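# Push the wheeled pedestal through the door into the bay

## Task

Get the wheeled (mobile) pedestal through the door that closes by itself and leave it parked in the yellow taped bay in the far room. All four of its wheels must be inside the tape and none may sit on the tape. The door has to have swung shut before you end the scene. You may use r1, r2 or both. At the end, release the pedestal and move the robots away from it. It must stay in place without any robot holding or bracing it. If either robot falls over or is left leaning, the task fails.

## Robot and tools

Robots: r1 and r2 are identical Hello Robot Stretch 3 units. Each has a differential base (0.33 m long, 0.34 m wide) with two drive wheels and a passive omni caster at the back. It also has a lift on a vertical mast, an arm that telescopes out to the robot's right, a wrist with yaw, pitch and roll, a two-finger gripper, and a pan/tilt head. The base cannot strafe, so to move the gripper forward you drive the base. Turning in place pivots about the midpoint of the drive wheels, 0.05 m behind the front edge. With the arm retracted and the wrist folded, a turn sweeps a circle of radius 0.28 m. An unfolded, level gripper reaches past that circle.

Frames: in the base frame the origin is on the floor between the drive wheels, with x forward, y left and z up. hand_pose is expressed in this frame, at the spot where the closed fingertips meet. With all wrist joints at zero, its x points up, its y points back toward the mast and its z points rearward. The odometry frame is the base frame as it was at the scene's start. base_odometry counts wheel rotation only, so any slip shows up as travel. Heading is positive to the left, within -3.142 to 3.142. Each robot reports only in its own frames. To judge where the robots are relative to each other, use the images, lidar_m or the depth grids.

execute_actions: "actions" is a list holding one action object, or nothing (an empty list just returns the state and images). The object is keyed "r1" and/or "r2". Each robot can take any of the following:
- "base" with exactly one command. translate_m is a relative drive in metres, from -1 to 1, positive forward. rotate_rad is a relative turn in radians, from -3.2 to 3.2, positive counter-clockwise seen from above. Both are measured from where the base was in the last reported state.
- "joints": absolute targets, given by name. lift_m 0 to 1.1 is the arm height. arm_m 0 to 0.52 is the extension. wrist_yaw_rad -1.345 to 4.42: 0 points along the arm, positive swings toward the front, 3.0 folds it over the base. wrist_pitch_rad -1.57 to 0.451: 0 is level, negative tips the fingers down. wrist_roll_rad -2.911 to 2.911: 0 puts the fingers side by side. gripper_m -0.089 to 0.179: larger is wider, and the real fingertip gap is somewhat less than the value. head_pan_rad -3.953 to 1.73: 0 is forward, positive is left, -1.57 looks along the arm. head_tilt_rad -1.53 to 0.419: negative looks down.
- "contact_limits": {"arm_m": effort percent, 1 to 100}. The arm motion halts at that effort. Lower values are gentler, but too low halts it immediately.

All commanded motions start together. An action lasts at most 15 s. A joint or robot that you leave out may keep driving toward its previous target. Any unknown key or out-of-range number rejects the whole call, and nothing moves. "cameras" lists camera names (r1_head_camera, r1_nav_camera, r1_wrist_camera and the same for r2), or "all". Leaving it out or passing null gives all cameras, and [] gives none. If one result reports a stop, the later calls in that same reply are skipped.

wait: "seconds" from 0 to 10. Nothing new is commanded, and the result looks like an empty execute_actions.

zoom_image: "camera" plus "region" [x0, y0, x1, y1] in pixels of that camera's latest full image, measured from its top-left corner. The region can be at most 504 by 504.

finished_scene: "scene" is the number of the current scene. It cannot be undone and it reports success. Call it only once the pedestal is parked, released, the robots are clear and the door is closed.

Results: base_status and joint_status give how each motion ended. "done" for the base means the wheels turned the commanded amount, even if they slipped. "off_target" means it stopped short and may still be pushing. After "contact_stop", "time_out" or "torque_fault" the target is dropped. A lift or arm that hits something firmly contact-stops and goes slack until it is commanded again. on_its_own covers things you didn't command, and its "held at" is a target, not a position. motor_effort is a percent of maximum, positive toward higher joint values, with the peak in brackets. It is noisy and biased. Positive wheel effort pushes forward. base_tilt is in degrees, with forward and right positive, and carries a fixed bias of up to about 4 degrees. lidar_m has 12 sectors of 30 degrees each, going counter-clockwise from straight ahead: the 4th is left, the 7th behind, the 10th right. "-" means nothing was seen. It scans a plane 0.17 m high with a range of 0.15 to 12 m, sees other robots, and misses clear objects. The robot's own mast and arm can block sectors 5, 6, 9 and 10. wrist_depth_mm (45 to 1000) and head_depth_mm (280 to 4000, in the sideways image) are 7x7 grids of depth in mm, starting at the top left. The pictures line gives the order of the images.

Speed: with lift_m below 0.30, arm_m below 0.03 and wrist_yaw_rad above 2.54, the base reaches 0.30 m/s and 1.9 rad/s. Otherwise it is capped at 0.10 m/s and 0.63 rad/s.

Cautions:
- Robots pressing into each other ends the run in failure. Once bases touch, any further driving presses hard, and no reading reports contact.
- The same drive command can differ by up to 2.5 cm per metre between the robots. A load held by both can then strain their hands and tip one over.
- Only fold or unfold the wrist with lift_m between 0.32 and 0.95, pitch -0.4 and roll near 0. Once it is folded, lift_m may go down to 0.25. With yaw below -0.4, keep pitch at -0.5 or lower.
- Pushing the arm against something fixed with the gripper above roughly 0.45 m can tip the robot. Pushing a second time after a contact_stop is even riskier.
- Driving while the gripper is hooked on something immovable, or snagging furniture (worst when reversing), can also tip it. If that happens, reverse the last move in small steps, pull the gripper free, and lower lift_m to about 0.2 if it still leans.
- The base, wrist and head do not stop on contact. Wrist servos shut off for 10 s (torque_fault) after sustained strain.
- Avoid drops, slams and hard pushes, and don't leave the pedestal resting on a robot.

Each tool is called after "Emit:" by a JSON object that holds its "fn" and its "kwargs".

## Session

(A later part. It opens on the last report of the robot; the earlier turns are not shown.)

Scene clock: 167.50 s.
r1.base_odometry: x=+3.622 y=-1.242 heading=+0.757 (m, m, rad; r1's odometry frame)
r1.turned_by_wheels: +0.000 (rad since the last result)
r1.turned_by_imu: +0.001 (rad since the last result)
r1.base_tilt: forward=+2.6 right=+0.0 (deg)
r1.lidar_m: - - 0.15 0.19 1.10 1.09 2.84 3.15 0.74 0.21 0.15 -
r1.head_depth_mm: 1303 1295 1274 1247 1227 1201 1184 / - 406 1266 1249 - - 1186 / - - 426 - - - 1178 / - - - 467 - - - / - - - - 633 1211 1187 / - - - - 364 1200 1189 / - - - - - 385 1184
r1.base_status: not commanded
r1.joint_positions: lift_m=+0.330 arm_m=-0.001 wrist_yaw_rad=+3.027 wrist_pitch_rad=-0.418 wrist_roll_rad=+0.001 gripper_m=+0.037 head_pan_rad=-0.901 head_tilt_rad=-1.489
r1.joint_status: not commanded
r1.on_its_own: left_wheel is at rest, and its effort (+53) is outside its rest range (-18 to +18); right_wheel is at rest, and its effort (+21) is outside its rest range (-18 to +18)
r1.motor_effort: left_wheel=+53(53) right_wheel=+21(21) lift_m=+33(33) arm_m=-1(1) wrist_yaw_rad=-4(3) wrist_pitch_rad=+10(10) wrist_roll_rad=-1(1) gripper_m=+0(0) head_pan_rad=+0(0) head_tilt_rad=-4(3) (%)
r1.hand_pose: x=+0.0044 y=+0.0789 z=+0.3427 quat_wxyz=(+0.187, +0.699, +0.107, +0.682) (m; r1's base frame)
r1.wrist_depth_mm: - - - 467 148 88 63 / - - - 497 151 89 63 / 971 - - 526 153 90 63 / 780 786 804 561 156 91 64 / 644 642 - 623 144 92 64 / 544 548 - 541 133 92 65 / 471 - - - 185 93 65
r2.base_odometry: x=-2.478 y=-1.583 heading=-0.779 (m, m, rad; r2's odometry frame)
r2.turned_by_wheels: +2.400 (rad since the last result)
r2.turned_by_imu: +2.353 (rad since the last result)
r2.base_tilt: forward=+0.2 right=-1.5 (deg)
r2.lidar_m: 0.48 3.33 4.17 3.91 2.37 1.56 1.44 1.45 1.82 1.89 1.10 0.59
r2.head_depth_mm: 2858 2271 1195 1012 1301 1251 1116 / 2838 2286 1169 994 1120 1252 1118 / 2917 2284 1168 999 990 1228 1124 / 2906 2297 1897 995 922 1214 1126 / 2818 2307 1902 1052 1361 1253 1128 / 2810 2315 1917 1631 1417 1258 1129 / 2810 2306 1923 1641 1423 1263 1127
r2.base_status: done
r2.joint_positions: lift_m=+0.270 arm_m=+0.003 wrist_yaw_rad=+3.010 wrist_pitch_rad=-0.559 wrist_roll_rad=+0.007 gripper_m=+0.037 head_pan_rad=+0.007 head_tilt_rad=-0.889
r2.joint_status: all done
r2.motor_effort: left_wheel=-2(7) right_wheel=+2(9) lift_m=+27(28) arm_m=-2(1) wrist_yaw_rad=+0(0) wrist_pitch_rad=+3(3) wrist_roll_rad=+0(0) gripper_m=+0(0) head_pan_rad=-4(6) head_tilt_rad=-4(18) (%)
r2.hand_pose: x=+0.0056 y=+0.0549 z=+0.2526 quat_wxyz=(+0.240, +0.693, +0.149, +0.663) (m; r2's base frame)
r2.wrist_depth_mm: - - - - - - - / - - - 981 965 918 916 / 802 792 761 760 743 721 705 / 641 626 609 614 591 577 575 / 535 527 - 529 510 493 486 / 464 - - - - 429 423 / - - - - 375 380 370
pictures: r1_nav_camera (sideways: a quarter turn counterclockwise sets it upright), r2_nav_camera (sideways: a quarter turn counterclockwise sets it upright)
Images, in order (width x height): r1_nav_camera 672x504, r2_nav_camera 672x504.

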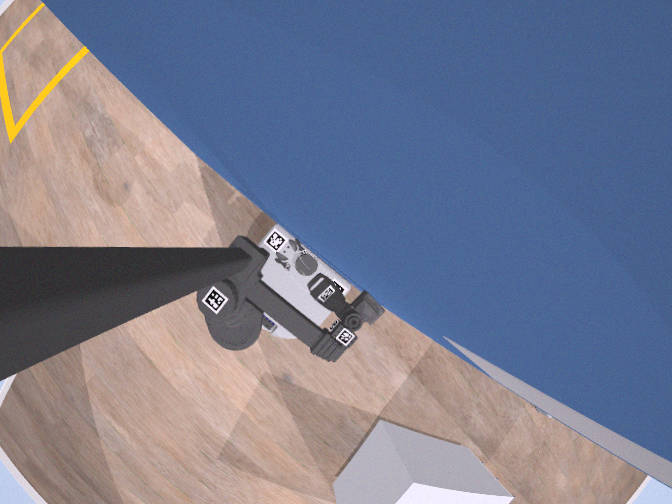

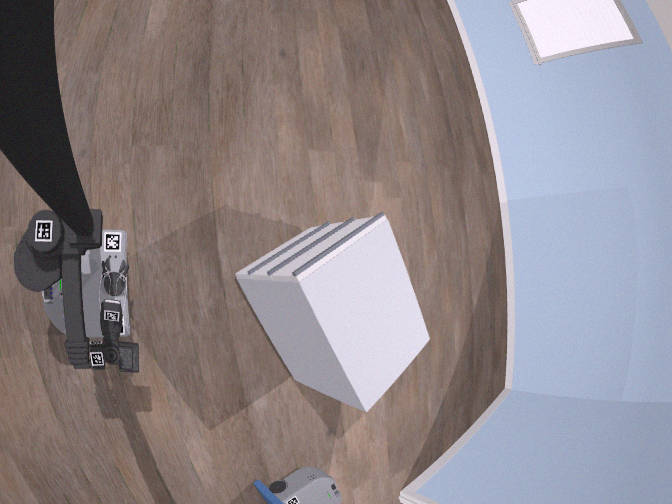

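Emit:
{"fn": "execute_actions", "kwargs": {"actions": [{"r2":{"base":{"rotate_rad":-0.6}}}], "cameras": []}}

Emit:
{"fn": "execute_actions", "kwargs": {"actions": [{"r2":{"base":{"translate_m":0.25}}}], "cameras": []}}

Emit:
{"fn": "execute_actions", "kwargs": {"actions": [{"r2":{"base":{"rotate_rad":0.6},"joints":{"lift_m":0.33,"head_tilt_rad":-1.1}}}], "cameras": ["r2_nav_camera"]}}

Emit:
{"fn": "execute_actions", "kwargs": {"actions": [{"r2":{"base":{"translate_m":0.45}}}], "cameras": ["r2_nav_camera"]}}

Scene clock: 169.37 s.
r1.base_odometry: x=+3.622 y=-1.242 heading=+0.757 (m, m, rad; r1's odometry frame)
r1.turned_by_wheels: +0.000 (rad since the last result)
r1.turned_by_imu: +0.000 (rad since the last result)
r1.base_tilt: forward=+2.6 right=+0.0 (deg)
r1.lidar_m: - - 0.15 0.19 1.10 1.09 2.84 3.15 0.74 0.21 0.15 -
r1.head_depth_mm: 1302 1295 1262 1251 1228 1205 1186 / - 406 1270 1256 - - 1182 / - - 425 - - - 1188 / - - - 468 - - - / - - - - 631 1216 1191 / - - - - 364 1200 1190 / - - - - - 385 1183
r1.base_status: not commanded
r1.joint_positions: lift_m=+0.330 arm_m=-0.001 wrist_yaw_rad=+3.027 wrist_pitch_rad=-0.418 wrist_roll_rad=+0.001 gripper_m=+0.037 head_pan_rad=-0.901 head_tilt_rad=-1.489
r1.joint_status: not commanded
r1.on_its_own: left_wheel is at rest, and its effort (+52) is outside its rest range (-18 to +18); right_wheel is at rest, and its effort (+22) is outside its rest range (-18 to +18)
r1.motor_effort: left_wheel=+52(53) right_wheel=+22(22) lift_m=+33(33) arm_m=-1(0) wrist_yaw_rad=-4(2) wrist_pitch_rad=+10(10) wrist_roll_rad=-1(1) gripper_m=+0(0) head_pan_rad=-1(1) head_tilt_rad=-4(4) (%)
r1.hand_pose: x=+0.0044 y=+0.0789 z=+0.3427 quat_wxyz=(+0.187, +0.699, +0.107, +0.682) (m; r1's base frame)
r1.wrist_depth_mm: - - - 472 149 88 63 / - - - 496 151 89 63 / 958 - - 523 153 90 63 / 773 788 804 559 156 91 64 / 644 642 - 616 144 92 64 / 540 548 - 543 133 93 65 / 473 - - - 185 93 65
r2.base_odometry: x=-2.478 y=-1.583 heading=-1.379 (m, m, rad; r2's odometry frame)
r2.turned_by_wheels: -0.600 (rad since the last result)
r2.turned_by_imu: -0.588 (rad since the last result)
r2.base_tilt: forward=+0.2 right=-1.5 (deg)
r2.lidar_m: 0.64 0.48 0.69 3.98 3.89 2.61 1.61 1.44 1.45 1.73 1.89 1.09
r2.head_depth_mm: 2587 2283 1651 1574 1405 1246 1121 / 2172 2272 1889 1621 1416 1249 1124 / 2404 2288 1890 1624 1414 1246 1123 / 2650 2290 1893 1375 1395 1253 1120 / 2817 2291 1917 1049 1212 1256 1129 / 2922 2312 1171 1004 951 1148 1127 / 2920 2307 1182 1000 876 1081 1125
r2.base_status: done
r2.joint_positions: lift_m=+0.270 arm_m=+0.003 wrist_yaw_rad=+3.010 wrist_pitch_rad=-0.559 wrist_roll_rad=+0.007 gripper_m=+0.037 head_pan_rad=+0.007 head_tilt_rad=-0.889
r2.joint_status: not commanded
r2.motor_effort: left_wheel=+1(6) right_wheel=-1(5) lift_m=+28(27) arm_m=-1(2) wrist_yaw_rad=+0(0) wrist_pitch_rad=+3(3) wrist_roll_rad=+0(0) gripper_m=+0(0) head_pan_rad=-4(5) head_tilt_rad=-4(3) (%)
r2.hand_pose: x=+0.0056 y=+0.0549 z=+0.2526 quat_wxyz=(+0.240, +0.693, +0.149, +0.663) (m; r2's base frame)
r2.wrist_depth_mm: - - - - - - 475 / - - - - 975 905 434 / 799 787 763 728 728 706 439 / 635 627 606 604 592 591 477 / 534 526 - 532 504 488 487 / 465 - - - - 430 419 / - - - - 371 374 372
pictures: none
No camera images: the call's "cameras" was empty. Leave "cameras" out to get every camera's image.

Scene clock: 171.97 s.
r1.base_odometry: x=+3.622 y=-1.242 heading=+0.757 (m, m, rad; r1's odometry frame)
r1.turned_by_wheels: +0.000 (rad since the last result)
r1.turned_by_imu: +0.001 (rad since the last result)
r1.base_tilt: forward=+2.6 right=+0.0 (deg)
r1.lidar_m: - - 0.15 0.20 1.10 1.09 2.84 3.16 0.74 0.21 0.15 -
r1.head_depth_mm: 1306 1288 1269 1254 1228 1208 1185 / - 406 1271 1254 - - 1180 / - - 426 - - - 1181 / - - - 469 - - - / - - - - 630 1210 1188 / - - - - 364 1198 1189 / - - - - - 386 1182
r1.base_status: not commanded
r1.joint_positions: lift_m=+0.330 arm_m=-0.001 wrist_yaw_rad=+3.027 wrist_pitch_rad=-0.418 wrist_roll_rad=+0.001 gripper_m=+0.037 head_pan_rad=-0.901 head_tilt_rad=-1.489
r1.joint_status: not commanded
r1.on_its_own: left_wheel is at rest, and its effort (+53) is outside its rest range (-18 to +18); right_wheel is at rest, and its effort (+22) is outside its rest range (-18 to +18)
r1.motor_effort: left_wheel=+53(53) right_wheel=+22(22) lift_m=+33(33) arm_m=-1(1) wrist_yaw_rad=-2(3) wrist_pitch_rad=+10(10) wrist_roll_rad=-1(1) gripper_m=+0(0) head_pan_rad=+1(0) head_tilt_rad=-4(4) (%)
r1.hand_pose: x=+0.0044 y=+0.0789 z=+0.3427 quat_wxyz=(+0.187, +0.699, +0.107, +0.682) (m; r1's base frame)
r1.wrist_depth_mm: - - - 476 149 88 63 / - - - 494 151 89 63 / 975 - - 526 153 90 63 / 778 774 792 555 156 91 64 / 635 644 - 614 145 92 64 / 539 547 - 542 133 93 65 / 471 - - - 184 93 65
r2.base_odometry: x=-2.430 y=-1.829 heading=-1.379 (m, m, rad; r2's odometry frame)
r2.turned_by_wheels: +0.000 (rad since the last result)
r2.turned_by_imu: +0.002 (rad since the last result)
r2.base_tilt: forward=+0.2 right=-1.5 (deg)
r2.lidar_m: 0.47 0.33 0.32 3.76 4.06 2.95 1.82 1.62 1.63 1.93 1.72 0.89
r2.head_depth_mm: 1899 2137 1890 1465 1401 1247 1124 / 1996 2159 1880 1607 1406 1248 1123 / 2207 2288 1887 1616 1410 1257 1127 / 2464 2274 1889 1617 1358 1253 1122 / 2686 2318 1900 1628 907 1084 1130 / 2897 2296 1897 998 871 811 1000 / 2827 2302 1915 1001 875 774 763
r2.base_status: done
r2.joint_positions: lift_m=+0.270 arm_m=+0.003 wrist_yaw_rad=+3.010 wrist_pitch_rad=-0.559 wrist_roll_rad=+0.007 gripper_m=+0.037 head_pan_rad=+0.007 head_tilt_rad=-0.890
r2.joint_status: not commanded
r2.motor_effort: left_wheel=+2(9) right_wheel=-1(4) lift_m=+28(27) arm_m=-2(1) wrist_yaw_rad=+0(0) wrist_pitch_rad=+3(3) wrist_roll_rad=+0(0) gripper_m=+0(0) head_pan_rad=-5(5) head_tilt_rad=-3(3) (%)
r2.hand_pose: x=+0.0056 y=+0.0549 z=+0.2526 quat_wxyz=(+0.240, +0.693, +0.149, +0.663) (m; r2's base frame)
r2.wrist_depth_mm: - - - - - 297 276 / - - - - 860 326 299 / 797 786 773 763 406 359 323 / 631 626 609 608 459 394 358 / 527 531 - 540 502 464 393 / 467 - - - - 427 424 / - - - - 372 380 369
pictures: none
No camera images: the call's "cameras" was empty. Leave "cameras" out to get every camera's image.

Scene clock: 173.57 s.
r1.base_odometry: x=+3.622 y=-1.242 heading=+0.757 (m, m, rad; r1's odometry frame)
r1.turned_by_wheels: +0.000 (rad since the last result)
r1.turned_by_imu: +0.000 (rad since the last result)
r1.base_tilt: forward=+2.7 right=+0.0 (deg)
r1.lidar_m: - - 0.15 0.19 1.09 1.09 2.84 3.13 0.74 0.21 0.15 -
r1.head_depth_mm: 1302 1294 1273 1252 1229 1198 1184 / - 405 1268 1252 - - 1184 / - - 425 - - - 1186 / - - - 468 - - - / - - - - 633 1208 1190 / - - - - 364 1198 1187 / - - - - - 385 1193
r1.base_status: not commanded
r1.joint_positions: lift_m=+0.330 arm_m=-0.001 wrist_yaw_rad=+3.027 wrist_pitch_rad=-0.418 wrist_roll_rad=+0.001 gripper_m=+0.037 head_pan_rad=-0.901 head_tilt_rad=-1.489
r1.joint_status: not commanded
r1.on_its_own: left_wheel is at rest, and its effort (+53) is outside its rest range (-18 to +18); right_wheel is at rest, and its effort (+22) is outside its rest range (-18 to +18)
r1.motor_effort: left_wheel=+53(53) right_wheel=+22(22) lift_m=+33(33) arm_m=-1(1) wrist_yaw_rad=-4(3) wrist_pitch_rad=+10(10) wrist_roll_rad=-1(1) gripper_m=+1(0) head_pan_rad=+0(0) head_tilt_rad=-3(4) (%)
r1.hand_pose: x=+0.0044 y=+0.0789 z=+0.3427 quat_wxyz=(+0.187, +0.699, +0.107, +0.682) (m; r1's base frame)
r1.wrist_depth_mm: - - - 477 148 88 63 / - - - 497 151 89 63 / 966 - - 529 153 90 63 / 786 789 807 557 156 91 64 / 641 646 - 619 144 92 64 / 544 542 - 547 133 93 65 / 471 - - - 185 93 65
r2.base_odometry: x=-2.430 y=-1.829 heading=-0.779 (m, m, rad; r2's odometry frame)
r2.turned_by_wheels: +0.600 (rad since the last result)
r2.turned_by_imu: +0.589 (rad since the last result)
r2.base_tilt: forward=+0.2 right=-1.5 (deg)
r2.lidar_m: 0.32 0.32 3.97 4.05 2.67 1.76 1.62 1.65 1.87 1.72 0.89 0.44
r2.head_depth_mm: 1960 1742 1530 994 1280 1180 1103 / 1987 1742 955 902 1255 1180 1119 / 1975 1752 957 878 1209 1184 1128 / 1985 1757 958 869 1001 1192 1133 / 1997 1753 964 871 854 1190 1132 / 1993 1752 965 874 1248 1197 1111 / 1998 1768 1559 1389 1304 1195 1107
r2.base_status: done
r2.joint_positions: lift_m=+0.330 arm_m=+0.003 wrist_yaw_rad=+3.010 wrist_pitch_rad=-0.559 wrist_roll_rad=+0.007 gripper_m=+0.037 head_pan_rad=+0.007 head_tilt_rad=-1.087
r2.joint_status: all done
r2.motor_effort: left_wheel=-2(6) right_wheel=+2(7) lift_m=+34(37) arm_m=-2(1) wrist_yaw_rad=+0(1) wrist_pitch_rad=+4(3) wrist_roll_rad=+0(0) gripper_m=+1(0) head_pan_rad=-5(6) head_tilt_rad=-4(16) (%)
r2.hand_pose: x=+0.0056 y=+0.0548 z=+0.3122 quat_wxyz=(+0.240, +0.693, +0.150, +0.663) (m; r2's base frame)
r2.wrist_depth_mm: - - - - - - - / - - - - - - - / 941 892 875 856 850 834 806 / 729 721 712 706 683 673 320 / 606 607 591 590 592 578 326 / 524 523 - - - 485 350 / 467 - - - 438 439 374
pictures: r2_nav_camera (sideways: a quarter turn counterclockwise sets it upright)
Images, in order (width x height): r2_nav_camera 672x504.

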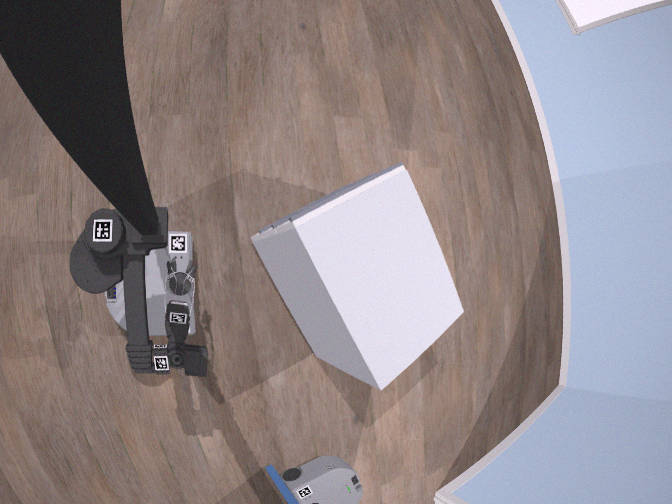

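Scene clock: 179.40 s.
r1.base_odometry: x=+3.622 y=-1.242 heading=+0.757 (m, m, rad; r1's odometry frame)
r1.turned_by_wheels: +0.000 (rad since the last result)
r1.turned_by_imu: +0.001 (rad since the last result)
r1.base_tilt: forward=+2.6 right=+0.0 (deg)
r1.lidar_m: - - 0.15 0.19 1.09 1.09 2.84 0.91 0.78 0.21 0.15 -
r1.head_depth_mm: 1305 1295 1272 1247 1227 1211 1188 / - 405 1270 1257 - - 1187 / - - 426 - - - 1187 / - - - 468 - - - / - - - - 632 1209 1187 / - - - - 364 1200 1187 / - - - - - 385 1185
r1.base_status: not commanded
r1.joint_positions: lift_m=+0.330 arm_m=-0.001 wrist_yaw_rad=+3.027 wrist_pitch_rad=-0.418 wrist_roll_rad=+0.001 gripper_m=+0.037 head_pan_rad=-0.901 head_tilt_rad=-1.489
r1.joint_status: not commanded
r1.on_its_own: left_wheel is at rest, and its effort (+53) is outside its rest range (-18 to +18); right_wheel is at rest, and its effort (+21) is outside its rest range (-18 to +18)
r1.motor_effort: left_wheel=+53(53) right_wheel=+21(22) lift_m=+33(33) arm_m=+0(1) wrist_yaw_rad=-4(3) wrist_pitch_rad=+9(10) wrist_roll_rad=-1(1) gripper_m=+0(0) head_pan_rad=+0(0) head_tilt_rad=-3(3) (%)
r1.hand_pose: x=+0.0044 y=+0.0789 z=+0.3427 quat_wxyz=(+0.187, +0.699, +0.107, +0.682) (m; r1's base frame)
r1.wrist_depth_mm: - - - 468 148 88 63 / - - - 499 151 89 63 / 964 993 - 528 154 90 63 / 778 783 814 560 156 91 64 / 641 649 - 614 145 92 64 / 539 540 - 545 133 93 65 / 471 - - - 184 93 65
r2.base_odometry: x=-2.110 y=-2.145 heading=-0.779 (m, m, rad; r2's odometry frame)
r2.turned_by_wheels: +0.001 (rad since the last result)
r2.turned_by_imu: +0.013 (rad since the last result)
r2.base_tilt: forward=+0.2 right=-1.5 (deg)
r2.lidar_m: - - 0.15 0.19 3.35 2.23 2.07 2.09 1.80 0.85 0.15 -
r2.head_depth_mm: 1966 1725 1547 1351 786 726 1105 / 1977 1733 1553 863 788 726 1100 / 1971 1736 1554 863 790 727 947 / 1972 1749 1567 864 792 729 863 / 1969 1751 1564 867 794 730 719 / 1999 1756 1576 873 795 732 1080 / 1998 1760 1568 1389 806 733 1088
r2.base_status: done
r2.joint_positions: lift_m=+0.330 arm_m=+0.003 wrist_yaw_rad=+3.010 wrist_pitch_rad=-0.559 wrist_roll_rad=+0.007 gripper_m=+0.037 head_pan_rad=+0.005 head_tilt_rad=-1.090
r2.joint_status: not commanded
r2.on_its_own: left_wheel is at rest, and its effort (+20) is outside its rest range (-18 to +18)
r2.motor_effort: left_wheel=+20(69) right_wheel=+0(4) lift_m=+34(35) arm_m=-2(1) wrist_yaw_rad=+0(0) wrist_pitch_rad=+4(3) wrist_roll_rad=+0(0) gripper_m=+0(0) head_pan_rad=-3(4) head_tilt_rad=-3(4) (%)
r2.hand_pose: x=+0.0056 y=+0.0548 z=+0.3122 quat_wxyz=(+0.240, +0.693, +0.150, +0.663) (m; r2's base frame)
r2.wrist_depth_mm: - - - - 153 99 74 / - - - - 162 103 76 / 932 901 880 842 172 107 78 / 761 721 717 681 184 111 80 / 618 594 591 567 178 116 82 / 530 527 - - - 121 85 / 464 - - - 231 119 88
pictures: r2_nav_camera (sideways: a quarter turn counterclockwise sets it upright)
Images, in order (width x height): r2_nav_camera 672x504.

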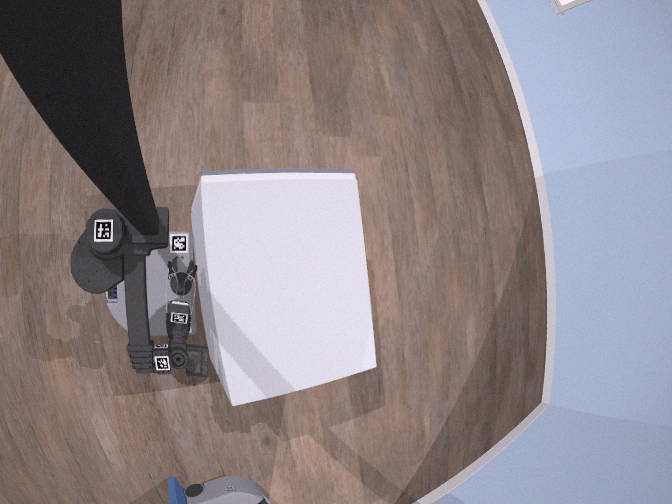

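Emit:
{"fn": "execute_actions", "kwargs": {"actions": [{"r2":{"base":{"translate_m":0.4},"joints":{"head_pan_rad":-0.5,"head_tilt_rad":-1.0}}}], "cameras": ["r2_nav_camera","r1_nav_camera"]}}

Scene clock: 184.57 s.
r1.base_odometry: x=+3.622 y=-1.242 heading=+0.757 (m, m, rad; r1's odometry frame)
r1.turned_by_wheels: +0.000 (rad since the last result)
r1.turned_by_imu: +0.001 (rad since the last result)
r1.base_tilt: forward=+2.6 right=+0.0 (deg)
r1.lidar_m: - - 0.15 0.19 1.10 1.09 2.84 0.92 1.02 0.21 0.15 -
r1.head_depth_mm: 1308 1301 1266 1244 1221 1197 1182 / - 406 1267 1262 - - 1189 / - - 425 - - - 1182 / - - - 468 - - - / - - - - 632 1214 1188 / - - - - 364 1202 1192 / - - - - - 386 1178
r1.base_status: not commanded
r1.joint_positions: lift_m=+0.330 arm_m=-0.001 wrist_yaw_rad=+3.027 wrist_pitch_rad=-0.418 wrist_roll_rad=+0.001 gripper_m=+0.037 head_pan_rad=-0.901 head_tilt_rad=-1.489
r1.joint_status: not commanded
r1.on_its_own: left_wheel is at rest, and its effort (+53) is outside its rest range (-18 to +18); right_wheel is at rest, and its effort (+22) is outside its rest range (-18 to +18)
r1.motor_effort: left_wheel=+53(53) right_wheel=+22(21) lift_m=+32(33) arm_m=-1(1) wrist_yaw_rad=-3(4) wrist_pitch_rad=+10(10) wrist_roll_rad=-1(1) gripper_m=+0(0) head_pan_rad=+0(1) head_tilt_rad=-3(4) (%)
r1.hand_pose: x=+0.0044 y=+0.0789 z=+0.3427 quat_wxyz=(+0.187, +0.699, +0.107, +0.682) (m; r1's base frame)
r1.wrist_depth_mm: - - - 466 149 88 62 / - - - 499 151 89 63 / 990 - - 525 153 90 63 / 775 795 805 553 156 91 64 / 641 638 - 618 145 92 64 / 539 548 - 542 133 93 65 / 474 - - - 184 93 65
r2.base_odometry: x=-1.825 y=-2.425 heading=-0.779 (m, m, rad; r2's odometry frame)
r2.turned_by_wheels: +0.000 (rad since the last result)
r2.turned_by_imu: -0.002 (rad since the last result)
r2.base_tilt: forward=+0.2 right=-1.5 (deg)
r2.lidar_m: - - 0.15 0.20 3.99 2.66 2.46 2.48 1.00 0.22 0.15 -
r2.head_depth_mm: 1947 1932 1671 1486 1324 1207 1098 / 2123 1926 1686 1482 1338 740 704 / 2232 1938 1681 1493 819 742 694 / 2294 1943 1682 1497 823 742 689 / 2302 1965 1698 1496 822 743 680 / 2244 1967 1691 1498 826 746 680 / 2162 1959 1698 1505 827 748 683
r2.base_status: done
r2.joint_positions: lift_m=+0.330 arm_m=+0.003 wrist_yaw_rad=+3.009 wrist_pitch_rad=-0.559 wrist_roll_rad=+0.007 gripper_m=+0.037 head_pan_rad=-0.494 head_tilt_rad=-0.999
r2.joint_status: all done
r2.motor_effort: left_wheel=+4(36) right_wheel=+12(18) lift_m=+32(34) arm_m=-2(2) wrist_yaw_rad=+1(5) wrist_pitch_rad=+3(4) wrist_roll_rad=+0(0) gripper_m=+1(1) head_pan_rad=-5(44) head_tilt_rad=-1(5) (%)
r2.hand_pose: x=+0.0058 y=+0.0548 z=+0.3123 quat_wxyz=(+0.241, +0.693, +0.149, +0.663) (m; r2's base frame)
r2.wrist_depth_mm: - - - - 142 86 61 / - - - - 150 88 63 / 923 890 902 845 157 91 64 / 733 714 715 673 166 93 65 / 610 602 596 562 156 96 67 / 520 533 - - - 100 68 / 466 - - - 198 96 70
pictures: r1_nav_camera (sideways: a quarter turn counterclockwise sets it upright), r2_nav_camera (sideways: a quarter turn counterclockwise sets it upright)
Images, in order (width x height): r1_nav_camera 672x504, r2_nav_camera 672x504.

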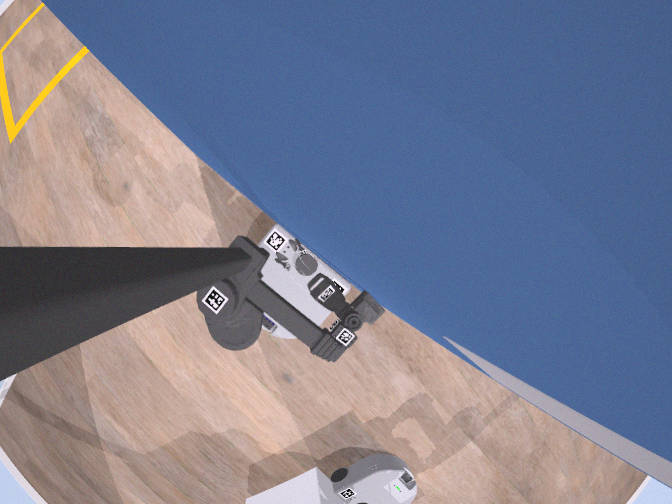

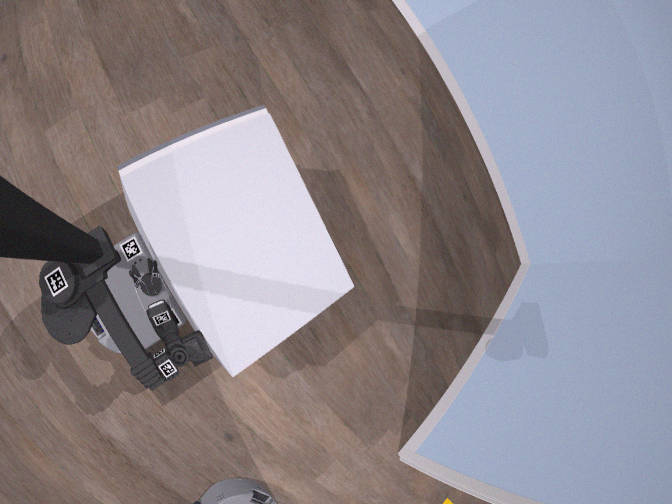

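Emit:
{"fn": "execute_actions", "kwargs": {"actions": [{"r2":{"base":{"translate_m":0.08}}}], "cameras": []}}

Emit:
{"fn": "execute_actions", "kwargs": {"actions": [{"r2":{"base":{"translate_m":-0.27},"joints":{"lift_m":0.27}}}], "cameras": []}}

Emit:
{"fn": "execute_actions", "kwargs": {"actions": [{"r2":{"base":{"rotate_rad":1.6},"joints":{"head_pan_rad":0}}}], "cameras": []}}

Emit:
{"fn": "execute_actions", "kwargs": {"actions": [{"r2":{"base":{"translate_m":0.65}}}], "cameras": []}}

Emit:
{"fn": "execute_actions", "kwargs": {"actions": [{"r2":{"base":{"rotate_rad":-1.6}}}], "cameras": ["r2_nav_camera"]}}

Scene clock: 187.20 s.
r1.base_odometry: x=+3.622 y=-1.242 heading=+0.757 (m, m, rad; r1's odometry frame)
r1.turned_by_wheels: +0.000 (rad since the last result)
r1.turned_by_imu: +0.001 (rad since the last result)
r1.base_tilt: forward=+2.6 right=+0.1 (deg)
r1.lidar_m: - - 0.15 0.20 1.09 1.09 2.84 0.96 1.14 0.21 0.15 -
r1.head_depth_mm: 1306 1295 1261 1247 1222 1202 1185 / - 406 1269 1259 - - 1183 / - - 426 - - - 1185 / - - - 468 - - - / - - - - 632 1207 1191 / - - - - 365 1204 1190 / - - - - - 386 1187
r1.base_status: not commanded
r1.joint_positions: lift_m=+0.330 arm_m=-0.001 wrist_yaw_rad=+3.027 wrist_pitch_rad=-0.418 wrist_roll_rad=+0.001 gripper_m=+0.037 head_pan_rad=-0.901 head_tilt_rad=-1.489
r1.joint_status: not commanded
r1.on_its_own: left_wheel is at rest, and its effort (+53) is outside its rest range (-18 to +18); right_wheel is at rest, and its effort (+21) is outside its rest range (-18 to +18)
r1.motor_effort: left_wheel=+53(53) right_wheel=+21(21) lift_m=+33(33) arm_m=-1(0) wrist_yaw_rad=-2(2) wrist_pitch_rad=+10(10) wrist_roll_rad=-1(1) gripper_m=+0(1) head_pan_rad=+0(0) head_tilt_rad=-4(3) (%)
r1.hand_pose: x=+0.0044 y=+0.0789 z=+0.3427 quat_wxyz=(+0.187, +0.699, +0.107, +0.682) (m; r1's base frame)
r1.wrist_depth_mm: - - - 472 148 88 63 / - - - 499 150 89 63 / 959 - - 520 153 90 63 / 774 787 810 563 156 91 64 / 635 652 - 618 144 92 64 / 540 556 - 539 134 93 65 / 471 - - - 184 93 65
r2.base_odometry: x=-1.768 y=-2.482 heading=-0.779 (m, m, rad; r2's odometry frame)
r2.turned_by_wheels: +0.000 (rad since the last result)
r2.turned_by_imu: +0.001 (rad since the last result)
r2.base_tilt: forward=+0.2 right=-1.5 (deg)
r2.lidar_m: - - 0.15 0.20 4.10 2.74 2.54 2.57 1.04 0.21 0.15 -
r2.head_depth_mm: 1933 1927 1674 1479 1323 1204 1103 / 2132 1941 1684 1485 1323 739 703 / 2240 1935 1685 1492 823 744 694 / 2307 1947 1702 1492 823 742 688 / 2251 1956 1691 1500 822 745 679 / 2199 1954 1695 1503 824 748 680 / 2135 1975 1713 1506 829 747 682
r2.base_status: done
r2.joint_positions: lift_m=+0.330 arm_m=+0.003 wrist_yaw_rad=+3.009 wrist_pitch_rad=-0.559 wrist_roll_rad=+0.007 gripper_m=+0.037 head_pan_rad=-0.494 head_tilt_rad=-0.999
r2.joint_status: not commanded
r2.motor_effort: left_wheel=+5(21) right_wheel=+11(16) lift_m=+32(31) arm_m=-1(1) wrist_yaw_rad=+1(1) wrist_pitch_rad=+3(4) wrist_roll_rad=+0(0) gripper_m=-1(0) head_pan_rad=-5(5) head_tilt_rad=+0(0) (%)
r2.hand_pose: x=+0.0058 y=+0.0548 z=+0.3123 quat_wxyz=(+0.241, +0.693, +0.149, +0.663) (m; r2's base frame)
r2.wrist_depth_mm: - - - - 142 86 61 / - - - - 149 88 63 / 936 904 869 816 157 90 64 / 732 727 708 668 165 93 65 / 611 609 590 581 157 96 67 / 529 531 - - - 100 68 / 466 - - - 198 96 70
pictures: none
No camera images: the call's "cameras" was empty. Leave "cameras" out to get every camera's image.

Scene clock: 190.17 s.
r1.base_odometry: x=+3.622 y=-1.242 heading=+0.757 (m, m, rad; r1's odometry frame)
r1.turned_by_wheels: +0.000 (rad since the last result)
r1.turned_by_imu: +0.001 (rad since the last result)
r1.base_tilt: forward=+2.6 right=+0.0 (deg)
r1.lidar_m: - - 0.15 0.19 1.09 1.10 2.84 0.96 1.05 0.21 0.15 -
r1.head_depth_mm: 1312 1295 1269 1249 1218 1209 1184 / - 405 1267 1255 - - 1184 / - - 426 - - - 1183 / - - - 467 - - - / - - - - 631 1219 1192 / - - - - 364 1199 1189 / - - - - - 385 1190
r1.base_status: not commanded
r1.joint_positions: lift_m=+0.330 arm_m=-0.001 wrist_yaw_rad=+3.027 wrist_pitch_rad=-0.418 wrist_roll_rad=+0.001 gripper_m=+0.037 head_pan_rad=-0.901 head_tilt_rad=-1.489
r1.joint_status: not commanded
r1.on_its_own: left_wheel is at rest, and its effort (+53) is outside its rest range (-18 to +18); right_wheel is at rest, and its effort (+22) is outside its rest range (-18 to +18)
r1.motor_effort: left_wheel=+53(53) right_wheel=+22(22) lift_m=+33(33) arm_m=-1(1) wrist_yaw_rad=-4(4) wrist_pitch_rad=+10(10) wrist_roll_rad=-1(1) gripper_m=+0(0) head_pan_rad=+1(0) head_tilt_rad=-3(3) (%)
r1.hand_pose: x=+0.0044 y=+0.0789 z=+0.3427 quat_wxyz=(+0.187, +0.699, +0.107, +0.682) (m; r1's base frame)
r1.wrist_depth_mm: - - - 475 148 88 63 / - - - 495 151 89 63 / 966 - - 525 154 90 63 / 787 784 797 555 156 91 64 / 641 647 - 616 144 92 64 / 538 547 - 543 133 93 65 / 472 - - - 184 93 65
r2.base_odometry: x=-1.960 y=-2.292 heading=-0.779 (m, m, rad; r2's odometry frame)
r2.turned_by_wheels: +0.000 (rad since the last result)
r2.turned_by_imu: +0.000 (rad since the last result)
r2.base_tilt: forward=+0.2 right=-1.6 (deg)
r2.lidar_m: 0.32 0.33 3.15 4.13 3.71 2.46 2.27 2.30 0.91 1.05 1.72 0.33
r2.head_depth_mm: 1959 1928 1682 1481 1329 1206 1097 / 2146 1950 1693 1489 1332 1208 1133 / 2275 1936 1676 1492 1037 1204 1126 / 2299 1944 1695 917 849 1181 1106 / 2308 1951 1692 920 824 1066 1113 / 2319 1964 1690 921 821 901 1112 / 2253 1970 1710 922 822 781 1083
r2.base_status: done
r2.joint_positions: lift_m=+0.270 arm_m=+0.003 wrist_yaw_rad=+3.009 wrist_pitch_rad=-0.559 wrist_roll_rad=+0.007 gripper_m=+0.037 head_pan_rad=-0.494 head_tilt_rad=-0.999
r2.joint_status: all done
r2.motor_effort: left_wheel=+0(5) right_wheel=+0(9) lift_m=+27(27) arm_m=-2(1) wrist_yaw_rad=+1(1) wrist_pitch_rad=+3(4) wrist_roll_rad=+0(0) gripper_m=+0(0) head_pan_rad=-5(5) head_tilt_rad=+0(0) (%)
r2.hand_pose: x=+0.0058 y=+0.0548 z=+0.2525 quat_wxyz=(+0.241, +0.693, +0.149, +0.663) (m; r2's base frame)
r2.wrist_depth_mm: - - - - - - 338 / - - - 986 926 932 341 / 808 783 760 744 738 713 347 / 641 625 623 612 605 560 355 / 528 528 - 539 518 478 364 / 470 - - - - 424 389 / - - - - 370 379 369
pictures: none
No camera images: the call's "cameras" was empty. Leave "cameras" out to get every camera's image.

Scene clock: 192.53 s.
r1.base_odometry: x=+3.622 y=-1.242 heading=+0.757 (m, m, rad; r1's odometry frame)
r1.turned_by_wheels: +0.000 (rad since the last result)
r1.turned_by_imu: +0.001 (rad since the last result)
r1.base_tilt: forward=+2.6 right=+0.0 (deg)
r1.lidar_m: - - 0.15 0.19 1.10 1.09 2.84 0.96 0.97 0.21 0.15 -
r1.head_depth_mm: 1306 1288 1264 1255 1229 1210 1181 / - 406 1267 1252 - - 1187 / - - 426 - - - 1177 / - - - 468 - - - / - - - - 632 1208 1187 / - - - - 364 1203 1188 / - - - - - 385 1187
r1.base_status: not commanded
r1.joint_positions: lift_m=+0.330 arm_m=-0.001 wrist_yaw_rad=+3.027 wrist_pitch_rad=-0.418 wrist_roll_rad=+0.001 gripper_m=+0.037 head_pan_rad=-0.901 head_tilt_rad=-1.489
r1.joint_status: not commanded
r1.on_its_own: left_wheel is at rest, and its effort (+53) is outside its rest range (-18 to +18); right_wheel is at rest, and its effort (+23) is outside its rest range (-18 to +18)
r1.motor_effort: left_wheel=+53(52) right_wheel=+23(22) lift_m=+33(33) arm_m=-1(0) wrist_yaw_rad=-4(3) wrist_pitch_rad=+9(10) wrist_roll_rad=-1(1) gripper_m=+0(0) head_pan_rad=+1(1) head_tilt_rad=-3(4) (%)
r1.hand_pose: x=+0.0044 y=+0.0789 z=+0.3427 quat_wxyz=(+0.187, +0.699, +0.107, +0.682) (m; r1's base frame)
r1.wrist_depth_mm: - - - 471 148 88 62 / - - - 500 151 89 63 / 978 - - 529 153 90 63 / 788 779 803 562 156 91 64 / 637 643 - 610 144 92 64 / 548 552 - 541 133 92 65 / 474 - - - 185 93 65
r2.base_odometry: x=-1.960 y=-2.292 heading=+0.821 (m, m, rad; r2's odometry frame)
r2.turned_by_wheels: +1.600 (rad since the last result)
r2.turned_by_imu: +1.568 (rad since the last result)
r2.base_tilt: forward=+0.2 right=-1.5 (deg)
r2.lidar_m: 4.13 3.61 2.44 2.27 2.30 0.91 1.05 1.72 0.33 0.32 0.33 3.18
r2.head_depth_mm: 2283 1928 1662 1486 1326 1204 1072 / 2277 1942 1689 1488 1334 1206 1104 / 2280 1947 1678 1489 1338 1214 1102 / 2287 1949 1691 1491 1341 1216 1103 / 2301 1966 1693 1500 1341 1211 1109 / 2308 1958 1703 1502 1345 1210 1109 / 2326 1963 1712 1501 1342 1211 1112
r2.base_status: done
r2.joint_positions: lift_m=+0.270 arm_m=+0.003 wrist_yaw_rad=+3.009 wrist_pitch_rad=-0.559 wrist_roll_rad=+0.007 gripper_m=+0.037 head_pan_rad=-0.007 head_tilt_rad=-0.999
r2.joint_status: all done
r2.motor_effort: left_wheel=-2(6) right_wheel=+2(7) lift_m=+28(27) arm_m=-2(2) wrist_yaw_rad=+1(0) wrist_pitch_rad=+3(4) wrist_roll_rad=+0(0) gripper_m=+0(0) head_pan_rad=+3(42) head_tilt_rad=-1(0) (%)
r2.hand_pose: x=+0.0058 y=+0.0548 z=+0.2525 quat_wxyz=(+0.241, +0.693, +0.149, +0.663) (m; r2's base frame)
r2.wrist_depth_mm: - - - - - - - / - - - 972 963 929 891 / 804 792 766 740 735 715 691 / 640 618 621 608 588 582 575 / 535 527 - 538 505 490 482 / 468 - - - - 428 422 / - - - - 370 376 371
pictures: none
No camera images: the call's "cameras" was empty. Leave "cameras" out to get every camera's image.

Scene clock: 196.33 s.
r1.base_odometry: x=+3.622 y=-1.242 heading=+0.757 (m, m, rad; r1's odometry frame)
r1.turned_by_wheels: +0.000 (rad since the last result)
r1.turned_by_imu: +0.001 (rad since the last result)
r1.base_tilt: forward=+2.6 right=+0.0 (deg)
r1.lidar_m: - - 0.15 0.19 1.10 1.09 2.85 0.97 1.19 0.21 0.15 -
r1.head_depth_mm: 1311 1293 1273 1248 1227 1209 1183 / - 405 1275 1251 - - 1192 / - - 426 - - - 1186 / - - - 467 - - - / - - - - 631 1210 1195 / - - - - 365 1205 1185 / - - - - - 385 1191
r1.base_status: not commanded
r1.joint_positions: lift_m=+0.330 arm_m=-0.001 wrist_yaw_rad=+3.027 wrist_pitch_rad=-0.418 wrist_roll_rad=+0.001 gripper_m=+0.037 head_pan_rad=-0.901 head_tilt_rad=-1.489
r1.joint_status: not commanded
r1.on_its_own: left_wheel is at rest, and its effort (+53) is outside its rest range (-18 to +18); right_wheel is at rest, and its effort (+21) is outside its rest range (-18 to +18)
r1.motor_effort: left_wheel=+53(53) right_wheel=+21(22) lift_m=+33(33) arm_m=-1(1) wrist_yaw_rad=-5(3) wrist_pitch_rad=+9(10) wrist_roll_rad=-1(1) gripper_m=+0(0) head_pan_rad=+0(0) head_tilt_rad=-3(4) (%)
r1.hand_pose: x=+0.0044 y=+0.0789 z=+0.3427 quat_wxyz=(+0.187, +0.699, +0.107, +0.682) (m; r1's base frame)
r1.wrist_depth_mm: - - - 470 148 88 63 / - - - 498 151 89 63 / 976 - - 528 154 90 63 / 782 780 799 555 156 91 64 / 633 642 - 624 144 92 64 / 542 547 - 542 133 93 65 / 472 - - - 184 93 65
r2.base_odometry: x=-1.517 y=-1.816 heading=+0.821 (m, m, rad; r2's odometry frame)
r2.turned_by_wheels: +0.000 (rad since the last result)
r2.turned_by_imu: +0.004 (rad since the last result)
r2.base_tilt: forward=+0.2 right=-1.5 (deg)
r2.lidar_m: 3.50 3.54 2.51 2.34 2.37 1.54 1.53 0.49 0.53 2.41 2.45 3.09
r2.head_depth_mm: 2275 1936 1683 1481 1329 1201 1106 / 2269 1932 1676 1485 1334 1211 1103 / 2283 1942 1683 1500 1332 1218 1100 / 2301 1952 1695 1489 1341 1209 1105 / 2316 1944 1696 1500 1345 1212 1105 / 2301 1955 1703 1503 1350 1219 1111 / 2324 1954 1701 1500 1347 1220 1113
r2.base_status: done
r2.joint_positions: lift_m=+0.270 arm_m=+0.003 wrist_yaw_rad=+3.009 wrist_pitch_rad=-0.559 wrist_roll_rad=+0.007 gripper_m=+0.037 head_pan_rad=-0.007 head_tilt_rad=-0.999
r2.joint_status: not commanded
r2.motor_effort: left_wheel=-2(6) right_wheel=+2(7) lift_m=+27(27) arm_m=-2(2) wrist_yaw_rad=+1(2) wrist_pitch_rad=+4(3) wrist_roll_rad=+0(0) gripper_m=+0(0) head_pan_rad=+3(2) head_tilt_rad=+0(1) (%)
r2.hand_pose: x=+0.0058 y=+0.0548 z=+0.2525 quat_wxyz=(+0.241, +0.693, +0.149, +0.663) (m; r2's base frame)
r2.wrist_depth_mm: - - - - - - - / - - - 981 945 923 908 / 796 778 760 749 730 736 690 / 650 629 615 613 594 580 574 / 534 523 - 534 509 490 485 / 465 - - - - 429 424 / - - - - 372 380 371
pictures: none
No camera images: the call's "cameras" was empty. Leave "cameras" out to get every camera's image.

Scene clock: 198.67 s.
r1.base_odometry: x=+3.622 y=-1.242 heading=+0.757 (m, m, rad; r1's odometry frame)
r1.turned_by_wheels: +0.000 (rad since the last result)
r1.turned_by_imu: +0.001 (rad since the last result)
r1.base_tilt: forward=+2.6 right=+0.1 (deg)
r1.lidar_m: - - 0.15 0.19 1.10 1.09 2.84 0.96 1.18 0.21 0.15 -
r1.head_depth_mm: 1304 1290 1269 1254 1222 1206 1184 / - 406 1274 1259 - - 1185 / - - 426 - - - 1183 / - - - 468 - - - / - - - - 631 1212 1188 / - - - - 364 1198 1194 / - - - - - 385 1180
r1.base_status: not commanded
r1.joint_positions: lift_m=+0.330 arm_m=-0.001 wrist_yaw_rad=+3.027 wrist_pitch_rad=-0.418 wrist_roll_rad=+0.001 gripper_m=+0.037 head_pan_rad=-0.901 head_tilt_rad=-1.489
r1.joint_status: not commanded
r1.on_its_own: left_wheel is at rest, and its effort (+53) is outside its rest range (-18 to +18); right_wheel is at rest, and its effort (+21) is outside its rest range (-18 to +18)
r1.motor_effort: left_wheel=+53(53) right_wheel=+21(21) lift_m=+32(32) arm_m=-1(0) wrist_yaw_rad=-4(3) wrist_pitch_rad=+10(10) wrist_roll_rad=-1(1) gripper_m=+0(0) head_pan_rad=+1(0) head_tilt_rad=-4(4) (%)
r1.hand_pose: x=+0.0044 y=+0.0789 z=+0.3427 quat_wxyz=(+0.187, +0.699, +0.107, +0.682) (m; r1's base frame)
r1.wrist_depth_mm: - - - 470 148 88 62 / - - - 495 151 89 63 / 961 977 - 525 153 90 63 / 776 790 816 554 156 91 64 / 637 647 - 617 144 92 64 / 541 547 - 545 133 93 65 / 472 - - - 184 93 65
r2.base_odometry: x=-1.517 y=-1.816 heading=-0.779 (m, m, rad; r2's odometry frame)
r2.turned_by_wheels: -1.600 (rad since the last result)
r2.turned_by_imu: -1.567 (rad since the last result)
r2.base_tilt: forward=+0.2 right=-1.5 (deg)
r2.lidar_m: 2.41 2.44 3.07 3.50 3.57 2.53 2.34 2.37 2.47 1.52 0.49 0.52
r2.head_depth_mm: 2266 1921 1670 1329 1244 1191 1102 / 2237 1935 1674 1489 1335 1202 1103 / 2228 1936 1683 1495 1339 1208 1102 / 2226 1952 1687 1493 1335 1205 1106 / 2218 1954 1691 1501 1340 1207 1108 / 2197 1960 1692 1496 1335 1213 1109 / 2213 1977 1707 1502 1347 1213 1110
r2.base_status: done
r2.joint_positions: lift_m=+0.270 arm_m=+0.003 wrist_yaw_rad=+3.009 wrist_pitch_rad=-0.559 wrist_roll_rad=+0.007 gripper_m=+0.037 head_pan_rad=-0.007 head_tilt_rad=-0.999
r2.joint_status: not commanded
r2.motor_effort: left_wheel=+1(10) right_wheel=-1(4) lift_m=+27(28) arm_m=-2(2) wrist_yaw_rad=+0(0) wrist_pitch_rad=+3(4) wrist_roll_rad=+0(0) gripper_m=+0(0) head_pan_rad=+3(4) head_tilt_rad=+0(1) (%)
r2.hand_pose: x=+0.0058 y=+0.0547 z=+0.2525 quat_wxyz=(+0.241, +0.693, +0.149, +0.663) (m; r2's base frame)
r2.wrist_depth_mm: - - - - - - - / - - - 990 952 938 899 / 795 785 755 770 738 715 697 / 636 625 611 602 587 584 577 / 535 521 - 532 512 489 488 / 467 - - - - 427 418 / - - - - 369 377 371
pictures: r2_nav_camera (sideways: a quarter turn counterclockwise sets it upright)
Images, in order (width x height): r2_nav_camera 672x504.

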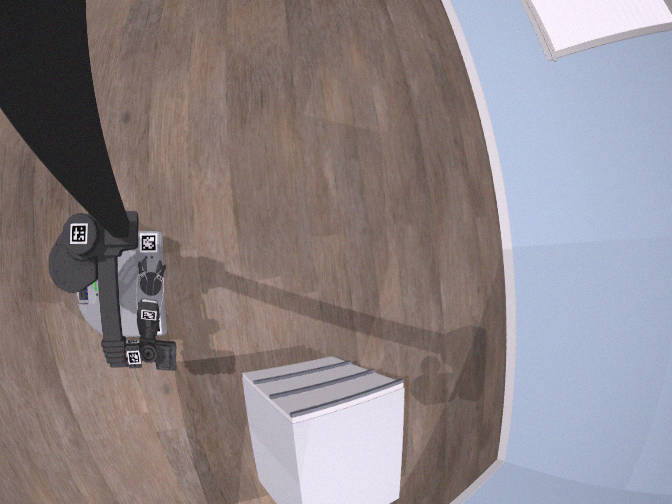

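Emit:
{"fn": "execute_actions", "kwargs": {"actions": []}}

Scene clock: 199.20 s.
r1.base_odometry: x=+3.622 y=-1.242 heading=+0.757 (m, m, rad; r1's odometry frame)
r1.turned_by_wheels: +0.000 (rad since the last result)
r1.turned_by_imu: +0.000 (rad since the last result)
r1.base_tilt: forward=+2.6 right=+0.0 (deg)
r1.lidar_m: - - 0.15 0.19 1.10 1.09 2.84 0.96 1.19 0.21 0.15 -
r1.head_depth_mm: 1313 1291 1271 1246 1226 1205 1181 / - 405 1273 1256 - - 1189 / - - 425 - - - 1185 / - - - 468 - - - / - - - - 632 1211 1199 / - - - - 364 1197 1193 / - - - - - 385 1184
r1.base_status: not commanded
r1.joint_positions: lift_m=+0.330 arm_m=-0.001 wrist_yaw_rad=+3.027 wrist_pitch_rad=-0.418 wrist_roll_rad=+0.001 gripper_m=+0.037 head_pan_rad=-0.901 head_tilt_rad=-1.489
r1.joint_status: not commanded
r1.on_its_own: left_wheel is at rest, and its effort (+53) is outside its rest range (-18 to +18); right_wheel is at rest, and its effort (+22) is outside its rest range (-18 to +18)
r1.motor_effort: left_wheel=+53(53) right_wheel=+22(21) lift_m=+33(32) arm_m=-1(0) wrist_yaw_rad=-4(3) wrist_pitch_rad=+10(10) wrist_roll_rad=-1(1) gripper_m=+0(0) head_pan_rad=+0(0) head_tilt_rad=-3(4) (%)
r1.hand_pose: x=+0.0044 y=+0.0789 z=+0.3427 quat_wxyz=(+0.187, +0.699, +0.107, +0.682) (m; r1's base frame)
r1.wrist_depth_mm: - - - 474 149 88 62 / - - - 494 151 89 63 / 963 - - 520 154 90 63 / 774 778 806 556 156 91 64 / 636 643 - 617 144 92 64 / 538 547 - 549 133 93 65 / 476 - - - 185 93 65
r2.base_odometry: x=-1.517 y=-1.816 heading=-0.779 (m, m, rad; r2's odometry frame)
r2.turned_by_wheels: +0.000 (rad since the last result)
r2.turned_by_imu: +0.000 (rad since the last result)
r2.base_tilt: forward=+0.3 right=-1.5 (deg)
r2.lidar_m: 2.41 2.44 3.08 3.50 3.55 2.53 2.34 2.37 2.47 1.53 0.49 0.52
r2.head_depth_mm: 2260 1933 1677 1322 1244 1188 1101 / 2238 1930 1685 1487 1335 1206 1102 / 2213 1942 1689 1492 1333 1207 1106 / 2233 1952 1684 1500 1337 1216 1107 / 2205 1948 1693 1496 1342 1219 1106 / 2219 1948 1708 1496 1344 1216 1109 / 2212 1985 1702 1508 1347 1220 1110
r2.base_status: done
r2.joint_positions: lift_m=+0.270 arm_m=+0.003 wrist_yaw_rad=+3.009 wrist_pitch_rad=-0.559 wrist_roll_rad=+0.007 gripper_m=+0.037 head_pan_rad=-0.007 head_tilt_rad=-0.999
r2.joint_status: not commanded
r2.motor_effort: left_wheel=+1(10) right_wheel=-1(4) lift_m=+27(28) arm_m=-2(2) wrist_yaw_rad=+1(0) wrist_pitch_rad=+4(4) wrist_roll_rad=+0(0) gripper_m=+1(0) head_pan_rad=+3(4) head_tilt_rad=-1(1) (%)
r2.hand_pose: x=+0.0058 y=+0.0547 z=+0.2525 quat_wxyz=(+0.241, +0.693, +0.149, +0.663) (m; r2's base frame)
r2.wrist_depth_mm: - - - - - - - / - - - 982 966 931 906 / 801 774 767 759 732 726 699 / 645 643 614 602 594 585 573 / 530 521 - 536 512 497 482 / 467 - - - - 429 417 / - - - - 373 378 371
pictures: r1_head_camera (sideways: a quarter turn clockwise sets it upright), r1_nav_camera (sideways: a quarter turn counterclockwise sets it upright), r1_wrist_camera, r2_head_camera (sideways: a quarter turn clockwise sets it upright), r2_nav_camera (sideways: a quarter turn counterclockwise sets it upright), r2_wrist_camera
Images, in order (width x height): r1_head_camera 896x504, r1_nav_camera 672x504, r1_wrist_camera 644x364, r2_head_camera 896x504, r2_nav_camera 672x504, r2_wrist_camera 644x364.

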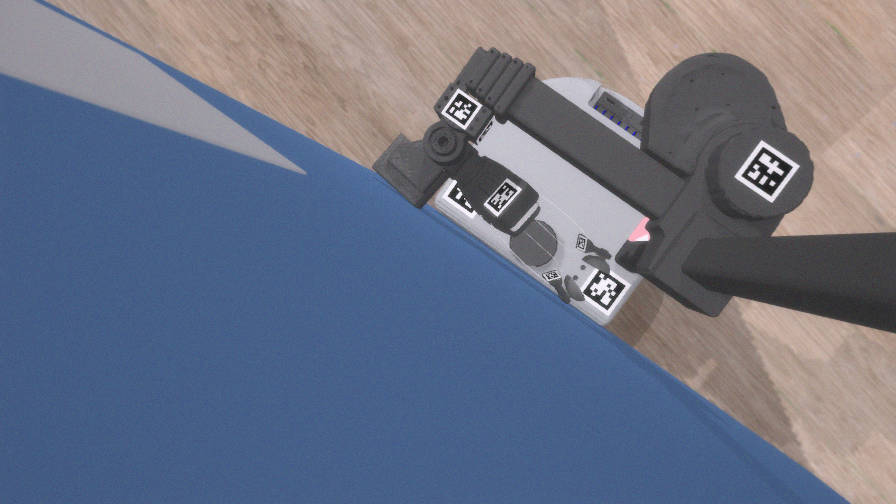

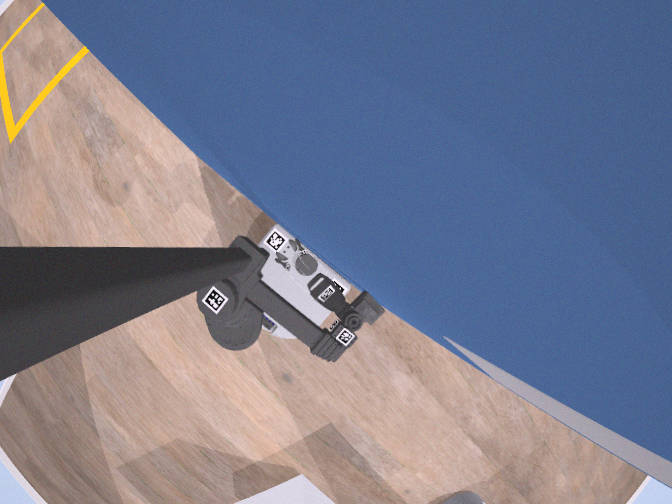

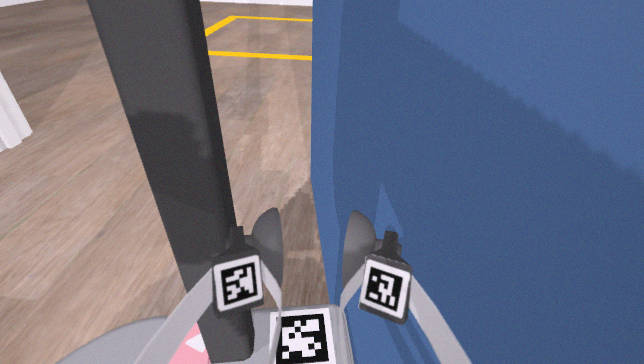

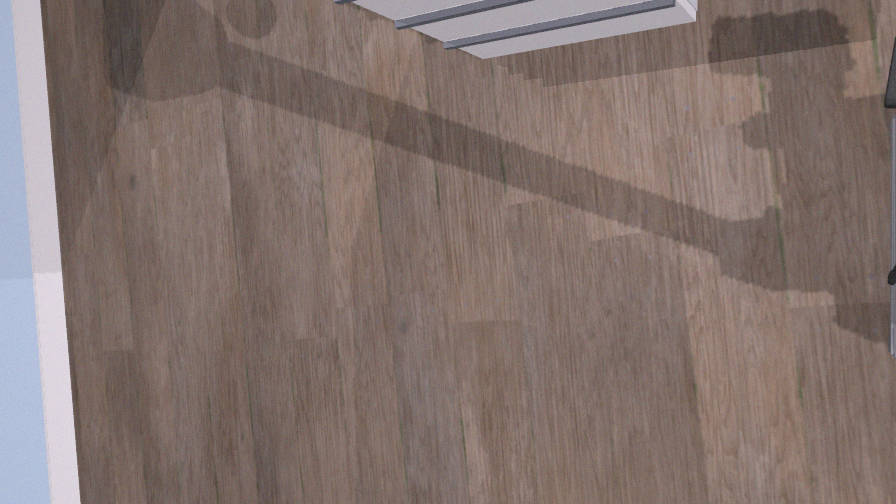

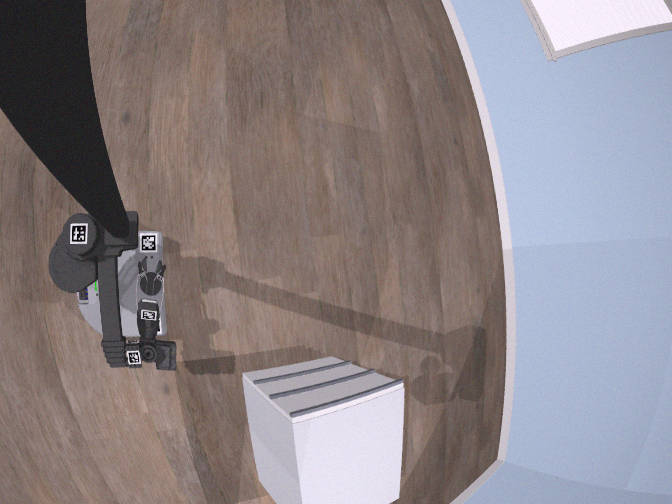

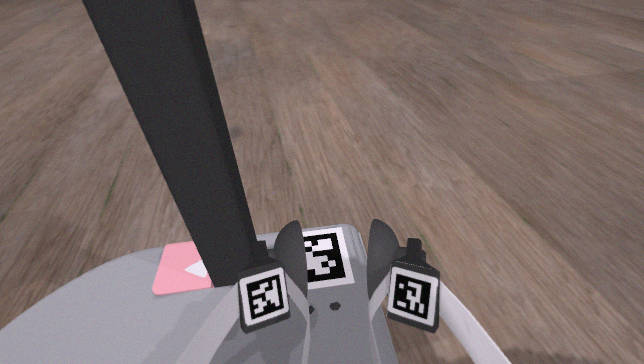

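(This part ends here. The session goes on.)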